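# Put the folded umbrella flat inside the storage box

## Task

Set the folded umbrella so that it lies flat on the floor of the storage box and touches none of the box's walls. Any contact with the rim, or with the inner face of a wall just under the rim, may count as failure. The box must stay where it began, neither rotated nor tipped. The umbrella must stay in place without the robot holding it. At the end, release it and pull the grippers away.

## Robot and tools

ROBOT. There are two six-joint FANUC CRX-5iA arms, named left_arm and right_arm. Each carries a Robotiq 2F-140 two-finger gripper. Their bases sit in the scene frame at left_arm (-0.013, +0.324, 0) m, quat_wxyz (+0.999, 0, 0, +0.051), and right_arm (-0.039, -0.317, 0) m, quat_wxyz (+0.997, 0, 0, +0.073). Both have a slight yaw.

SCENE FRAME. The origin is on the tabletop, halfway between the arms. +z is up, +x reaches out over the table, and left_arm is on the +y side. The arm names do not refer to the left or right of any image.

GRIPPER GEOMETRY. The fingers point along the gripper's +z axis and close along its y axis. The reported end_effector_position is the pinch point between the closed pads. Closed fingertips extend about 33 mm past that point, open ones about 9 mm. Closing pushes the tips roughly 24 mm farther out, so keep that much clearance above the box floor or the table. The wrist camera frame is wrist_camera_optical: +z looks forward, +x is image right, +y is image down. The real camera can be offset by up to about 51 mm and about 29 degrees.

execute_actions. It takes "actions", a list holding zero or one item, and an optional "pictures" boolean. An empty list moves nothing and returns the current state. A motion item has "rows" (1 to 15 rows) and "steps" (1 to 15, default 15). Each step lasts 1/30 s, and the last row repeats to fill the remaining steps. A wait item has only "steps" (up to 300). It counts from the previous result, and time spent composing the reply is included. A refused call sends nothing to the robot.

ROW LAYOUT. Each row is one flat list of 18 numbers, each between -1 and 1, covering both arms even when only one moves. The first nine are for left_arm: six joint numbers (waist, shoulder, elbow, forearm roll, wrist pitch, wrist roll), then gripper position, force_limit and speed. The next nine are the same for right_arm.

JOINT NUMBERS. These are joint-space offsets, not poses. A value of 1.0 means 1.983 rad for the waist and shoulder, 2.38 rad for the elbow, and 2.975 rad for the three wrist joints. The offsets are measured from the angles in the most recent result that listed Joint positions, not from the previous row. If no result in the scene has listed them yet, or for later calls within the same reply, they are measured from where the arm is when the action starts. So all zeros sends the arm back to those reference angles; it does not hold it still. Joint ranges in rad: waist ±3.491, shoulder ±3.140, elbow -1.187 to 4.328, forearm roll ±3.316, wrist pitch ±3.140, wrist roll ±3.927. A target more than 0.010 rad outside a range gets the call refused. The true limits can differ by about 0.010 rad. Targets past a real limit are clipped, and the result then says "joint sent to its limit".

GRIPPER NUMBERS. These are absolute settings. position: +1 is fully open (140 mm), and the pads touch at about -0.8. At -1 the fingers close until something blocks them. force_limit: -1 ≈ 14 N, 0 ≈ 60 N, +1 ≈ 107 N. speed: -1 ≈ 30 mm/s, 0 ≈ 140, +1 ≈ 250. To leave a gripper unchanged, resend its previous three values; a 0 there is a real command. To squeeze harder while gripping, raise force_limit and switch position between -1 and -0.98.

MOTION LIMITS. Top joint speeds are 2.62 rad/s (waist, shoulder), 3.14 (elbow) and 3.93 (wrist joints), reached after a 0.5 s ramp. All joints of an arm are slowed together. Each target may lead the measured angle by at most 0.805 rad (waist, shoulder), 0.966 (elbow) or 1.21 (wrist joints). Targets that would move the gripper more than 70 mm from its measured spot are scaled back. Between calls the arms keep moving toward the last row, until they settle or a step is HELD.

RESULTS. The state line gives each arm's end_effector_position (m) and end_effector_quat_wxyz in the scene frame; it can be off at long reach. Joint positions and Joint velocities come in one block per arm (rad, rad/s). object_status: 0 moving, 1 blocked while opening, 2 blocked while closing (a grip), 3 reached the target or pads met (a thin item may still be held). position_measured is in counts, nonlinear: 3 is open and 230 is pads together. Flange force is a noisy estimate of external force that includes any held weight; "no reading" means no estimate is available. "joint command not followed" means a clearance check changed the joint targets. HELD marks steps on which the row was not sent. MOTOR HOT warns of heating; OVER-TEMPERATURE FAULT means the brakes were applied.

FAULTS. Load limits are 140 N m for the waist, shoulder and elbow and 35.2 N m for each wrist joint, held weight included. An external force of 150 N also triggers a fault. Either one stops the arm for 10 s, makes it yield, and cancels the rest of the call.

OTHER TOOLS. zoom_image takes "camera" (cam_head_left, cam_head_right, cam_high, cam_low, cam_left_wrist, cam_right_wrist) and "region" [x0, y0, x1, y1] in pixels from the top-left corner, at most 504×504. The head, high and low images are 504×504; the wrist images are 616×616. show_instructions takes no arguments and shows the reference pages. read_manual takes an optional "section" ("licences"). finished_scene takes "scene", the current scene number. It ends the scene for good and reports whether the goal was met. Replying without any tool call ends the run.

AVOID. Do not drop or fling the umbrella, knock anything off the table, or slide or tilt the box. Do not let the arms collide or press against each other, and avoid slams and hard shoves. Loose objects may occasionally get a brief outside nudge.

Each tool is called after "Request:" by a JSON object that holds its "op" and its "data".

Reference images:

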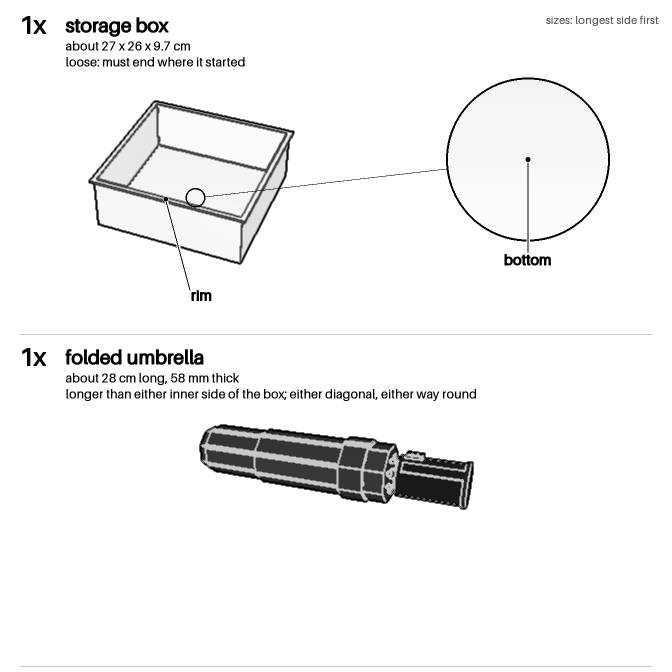

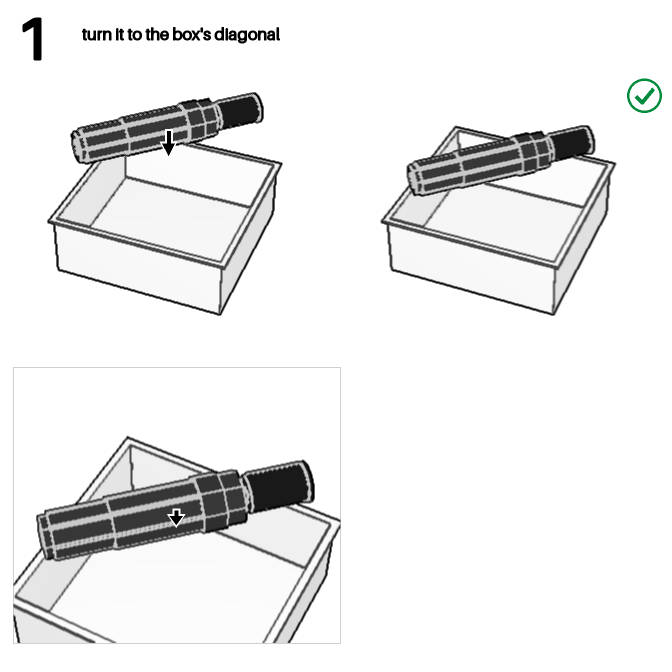

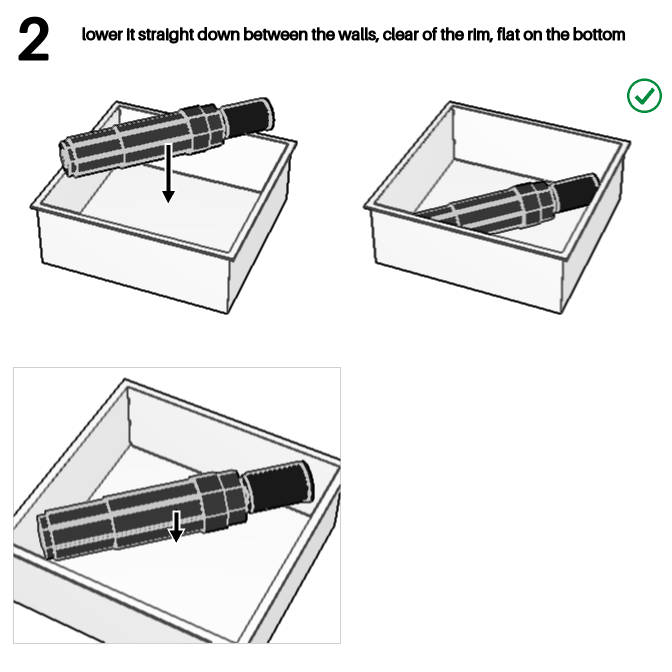

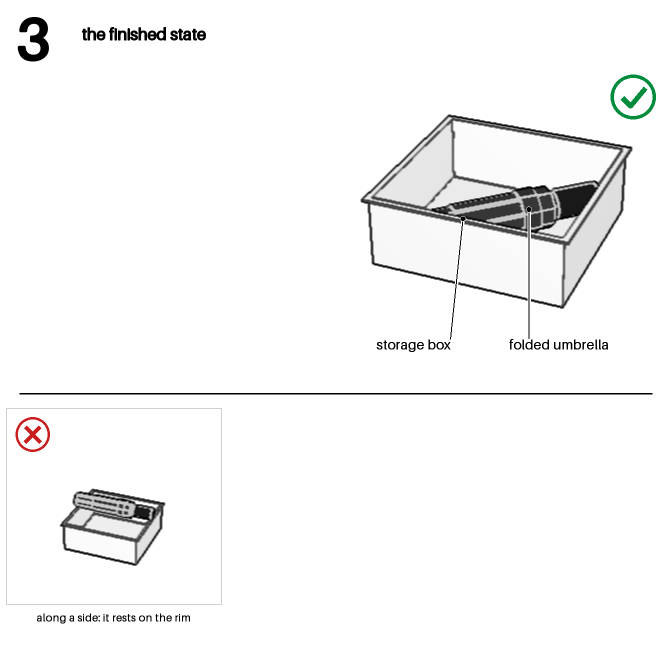

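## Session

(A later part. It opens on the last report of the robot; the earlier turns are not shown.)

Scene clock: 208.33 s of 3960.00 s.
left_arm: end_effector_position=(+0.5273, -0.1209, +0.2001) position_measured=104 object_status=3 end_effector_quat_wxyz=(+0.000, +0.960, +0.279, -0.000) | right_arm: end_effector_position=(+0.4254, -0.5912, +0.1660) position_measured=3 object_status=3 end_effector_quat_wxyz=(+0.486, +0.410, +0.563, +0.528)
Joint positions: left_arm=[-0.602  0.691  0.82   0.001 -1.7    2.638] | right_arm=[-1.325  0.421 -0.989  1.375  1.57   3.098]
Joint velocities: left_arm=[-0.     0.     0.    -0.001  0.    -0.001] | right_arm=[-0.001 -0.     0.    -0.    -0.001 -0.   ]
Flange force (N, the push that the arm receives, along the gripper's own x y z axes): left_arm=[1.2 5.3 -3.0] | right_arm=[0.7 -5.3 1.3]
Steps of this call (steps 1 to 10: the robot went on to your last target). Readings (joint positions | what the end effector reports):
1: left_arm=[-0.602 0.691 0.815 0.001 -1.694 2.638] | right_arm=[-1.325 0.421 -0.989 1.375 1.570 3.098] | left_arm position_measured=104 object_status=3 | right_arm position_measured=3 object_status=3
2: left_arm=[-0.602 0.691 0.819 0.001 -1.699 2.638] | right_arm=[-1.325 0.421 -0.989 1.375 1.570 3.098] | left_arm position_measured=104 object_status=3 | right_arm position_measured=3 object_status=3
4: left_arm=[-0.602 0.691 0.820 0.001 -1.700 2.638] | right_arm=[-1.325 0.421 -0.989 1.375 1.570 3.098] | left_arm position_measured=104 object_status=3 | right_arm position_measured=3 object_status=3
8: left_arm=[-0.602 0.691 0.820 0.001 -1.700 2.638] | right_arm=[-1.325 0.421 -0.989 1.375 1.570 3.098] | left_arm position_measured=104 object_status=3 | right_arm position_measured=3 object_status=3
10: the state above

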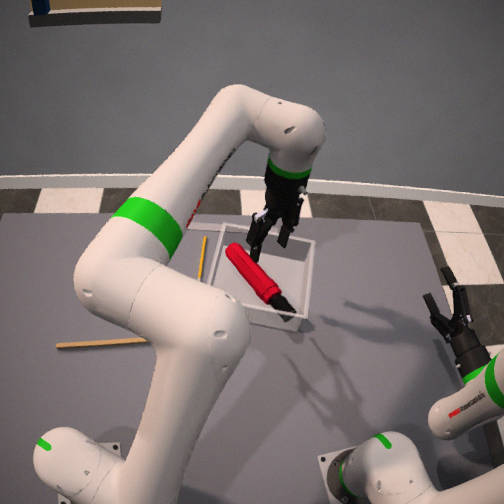

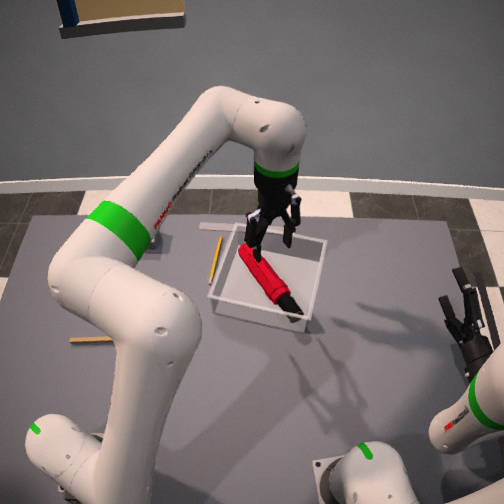

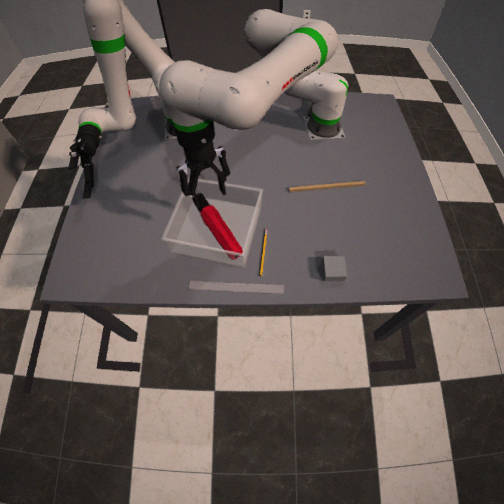

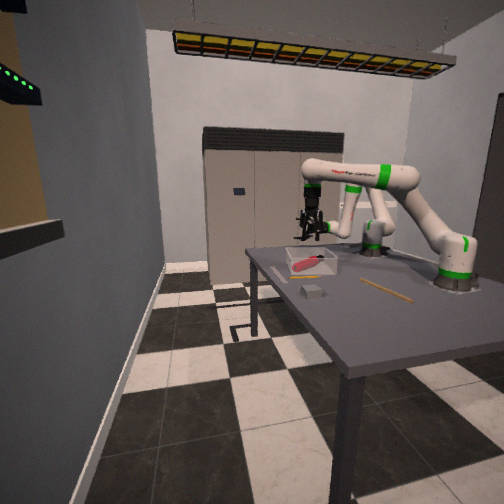

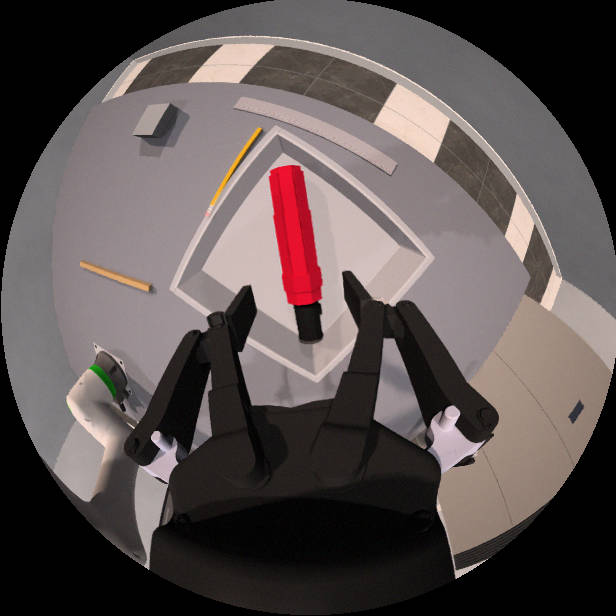

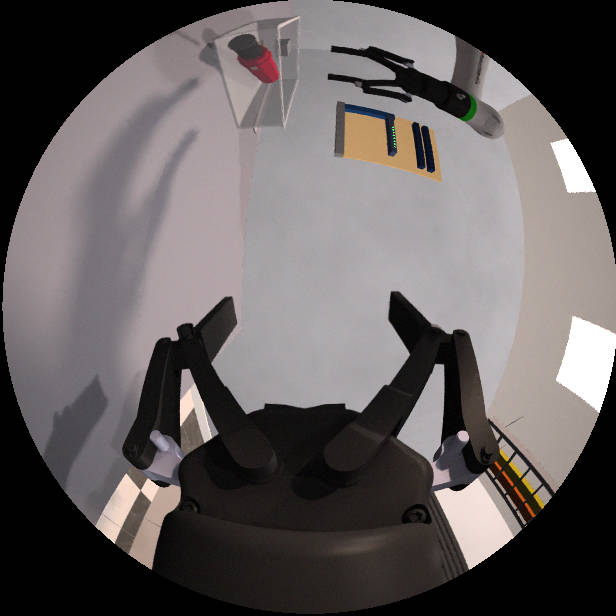

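Request:
{"op": "execute_actions", "data": {"actions": [{"rows":[[0.18,-0.1,-0.08,0,0,0,0.2,0,-0.5,0,0,0,0,0,0,1,0,0]],"steps":15}], "pictures": false}}

Request:
{"op": "execute_actions", "data": {"actions": [{"steps":15}]}}

Request:
{"op": "finished_scene", "data": {"scene": 1}}

Scene clock: 214.17 s of 3960.00 s.
left_arm: end_effector_position=(+0.5779, +0.0407, +0.2363) position_measured=104 object_status=3 end_effector_quat_wxyz=(+0.002, +0.917, +0.399, +0.002) | right_arm: end_effector_position=(+0.4254, -0.5912, +0.1660) position_measured=3 object_status=3 end_effector_quat_wxyz=(+0.486, +0.410, +0.563, +0.528)
Joint positions: left_arm=[-0.348  0.549  0.685  0.001 -1.7    2.638] | right_arm=[-1.325  0.421 -0.989  1.375  1.57   3.098]
Joint velocities: left_arm=[ 0.631 -0.351 -0.338  0.002 -0.     0.001] | right_arm=[-0.    -0.     0.001 -0.001  0.001 -0.001]
Flange force (N, the push that the arm receives, along the gripper's own x y z axes): left_arm=[4.2 9.5 -3.7] | right_arm=[1.2 -4.0 2.5]
Steps of this call (steps 1 to 30: the robot went on to your last target; steps 31 to 90: nothing new was sent; then 2.33 s passed at rest; steps 91 to 105: all 15 steps of this action). Readings (joint positions | what the end effector reports):
91: left_arm=[-0.602 0.691 0.820 0.001 -1.700 2.638] | right_arm=[-1.325 0.421 -0.989 1.375 1.570 3.098] | left_arm position_measured=104 object_status=3 | right_arm position_measured=3 object_status=3
92: left_arm=[-0.600 0.690 0.820 0.001 -1.700 2.638] | right_arm=[-1.325 0.421 -0.989 1.375 1.570 3.098] | left_arm position_measured=104 object_status=3 | right_arm position_measured=3 object_status=3
94: left_arm=[-0.580 0.678 0.809 0.001 -1.700 2.638] | right_arm=[-1.325 0.421 -0.989 1.375 1.570 3.098] | left_arm position_measured=104 object_status=3 | right_arm position_measured=3 object_status=3
98: left_arm=[-0.495 0.631 0.764 0.001 -1.700 2.638] | right_arm=[-1.325 0.421 -0.989 1.375 1.570 3.098] | left_arm position_measured=104 object_status=3 | right_arm position_measured=3 object_status=3
105: the state above

Scene clock: 214.67 s of 3960.00 s.
left_arm: end_effector_position=(+0.5842, +0.1054, +0.2488) position_measured=104 object_status=3 end_effector_quat_wxyz=(+0.003, +0.895, +0.445, +0.003) | right_arm: end_effector_position=(+0.4254, -0.5912, +0.1660) position_measured=3 object_status=3 end_effector_quat_wxyz=(+0.486, +0.410, +0.563, +0.528)
Joint positions: left_arm=[-0.245  0.493  0.63   0.001 -1.7    2.638] | right_arm=[-1.325  0.421 -0.989  1.375  1.57   3.098]
Joint velocities: left_arm=[ 0.    -0.001 -0.     0.001  0.     0.   ] | right_arm=[ 0.     0.    -0.     0.002 -0.    -0.001]
Flange force (N, the push that the arm receives, along the gripper's own x y z axes): left_arm=[0.4 3.9 -2.8] | right_arm=[-0.5 -6.4 1.0]
Steps of this call (steps 1 to 15: the robot went on to your last target). Readings (joint positions | what the end effector reports):
1: left_arm=[-0.326 0.538 0.673 0.001 -1.700 2.638] | right_arm=[-1.325 0.421 -0.989 1.375 1.570 3.098] | left_arm position_measured=104 object_status=3 | right_arm position_measured=3 object_status=3
2: left_arm=[-0.305 0.526 0.662 0.001 -1.700 2.638] | right_arm=[-1.325 0.421 -0.989 1.375 1.570 3.098] | left_arm position_measured=104 object_status=3 | right_arm position_measured=3 object_status=3
4: left_arm=[-0.269 0.505 0.643 0.001 -1.700 2.638] | right_arm=[-1.325 0.421 -0.989 1.375 1.570 3.098] | left_arm position_measured=104 object_status=3 | right_arm position_measured=3 object_status=3
8: left_arm=[-0.246 0.493 0.630 0.001 -1.700 2.638] | right_arm=[-1.325 0.421 -0.989 1.375 1.570 3.098] | left_arm position_measured=104 object_status=3 | right_arm position_measured=3 object_status=3
15: the state above

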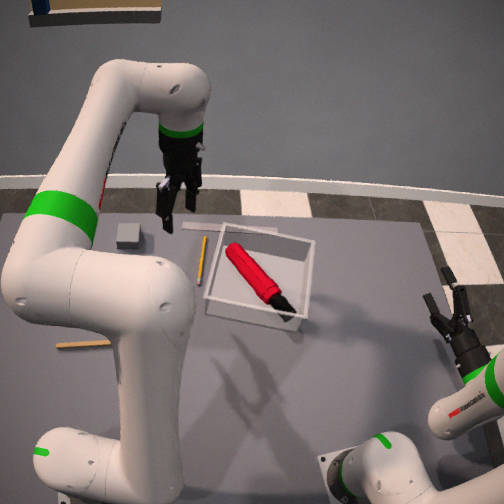

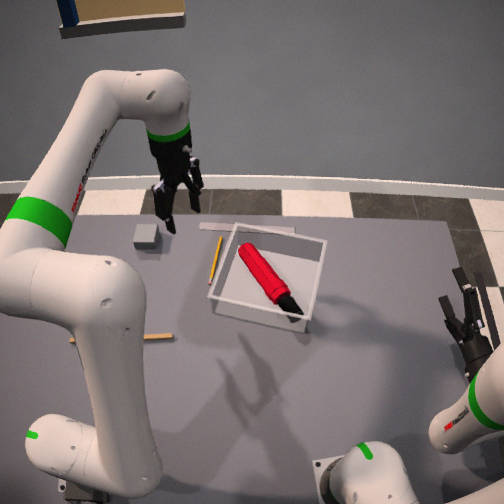

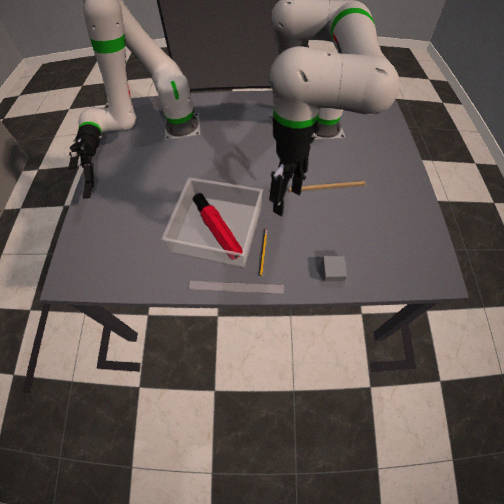

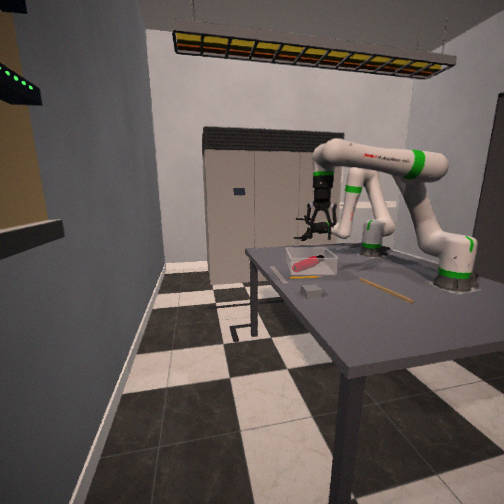

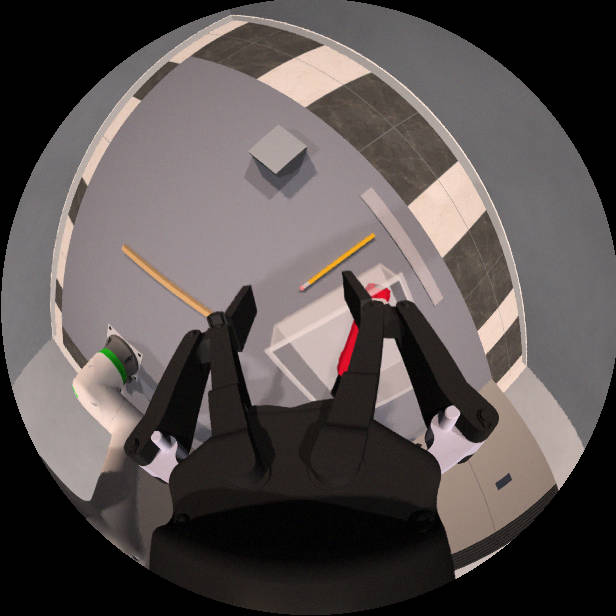

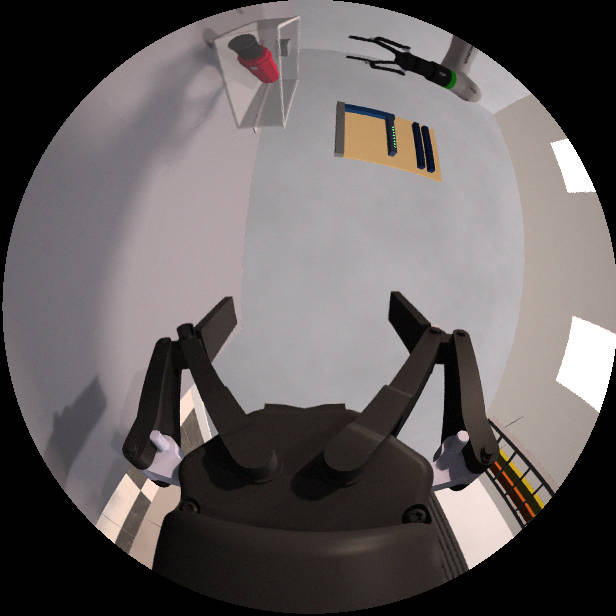

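The scene is finished: the task was done.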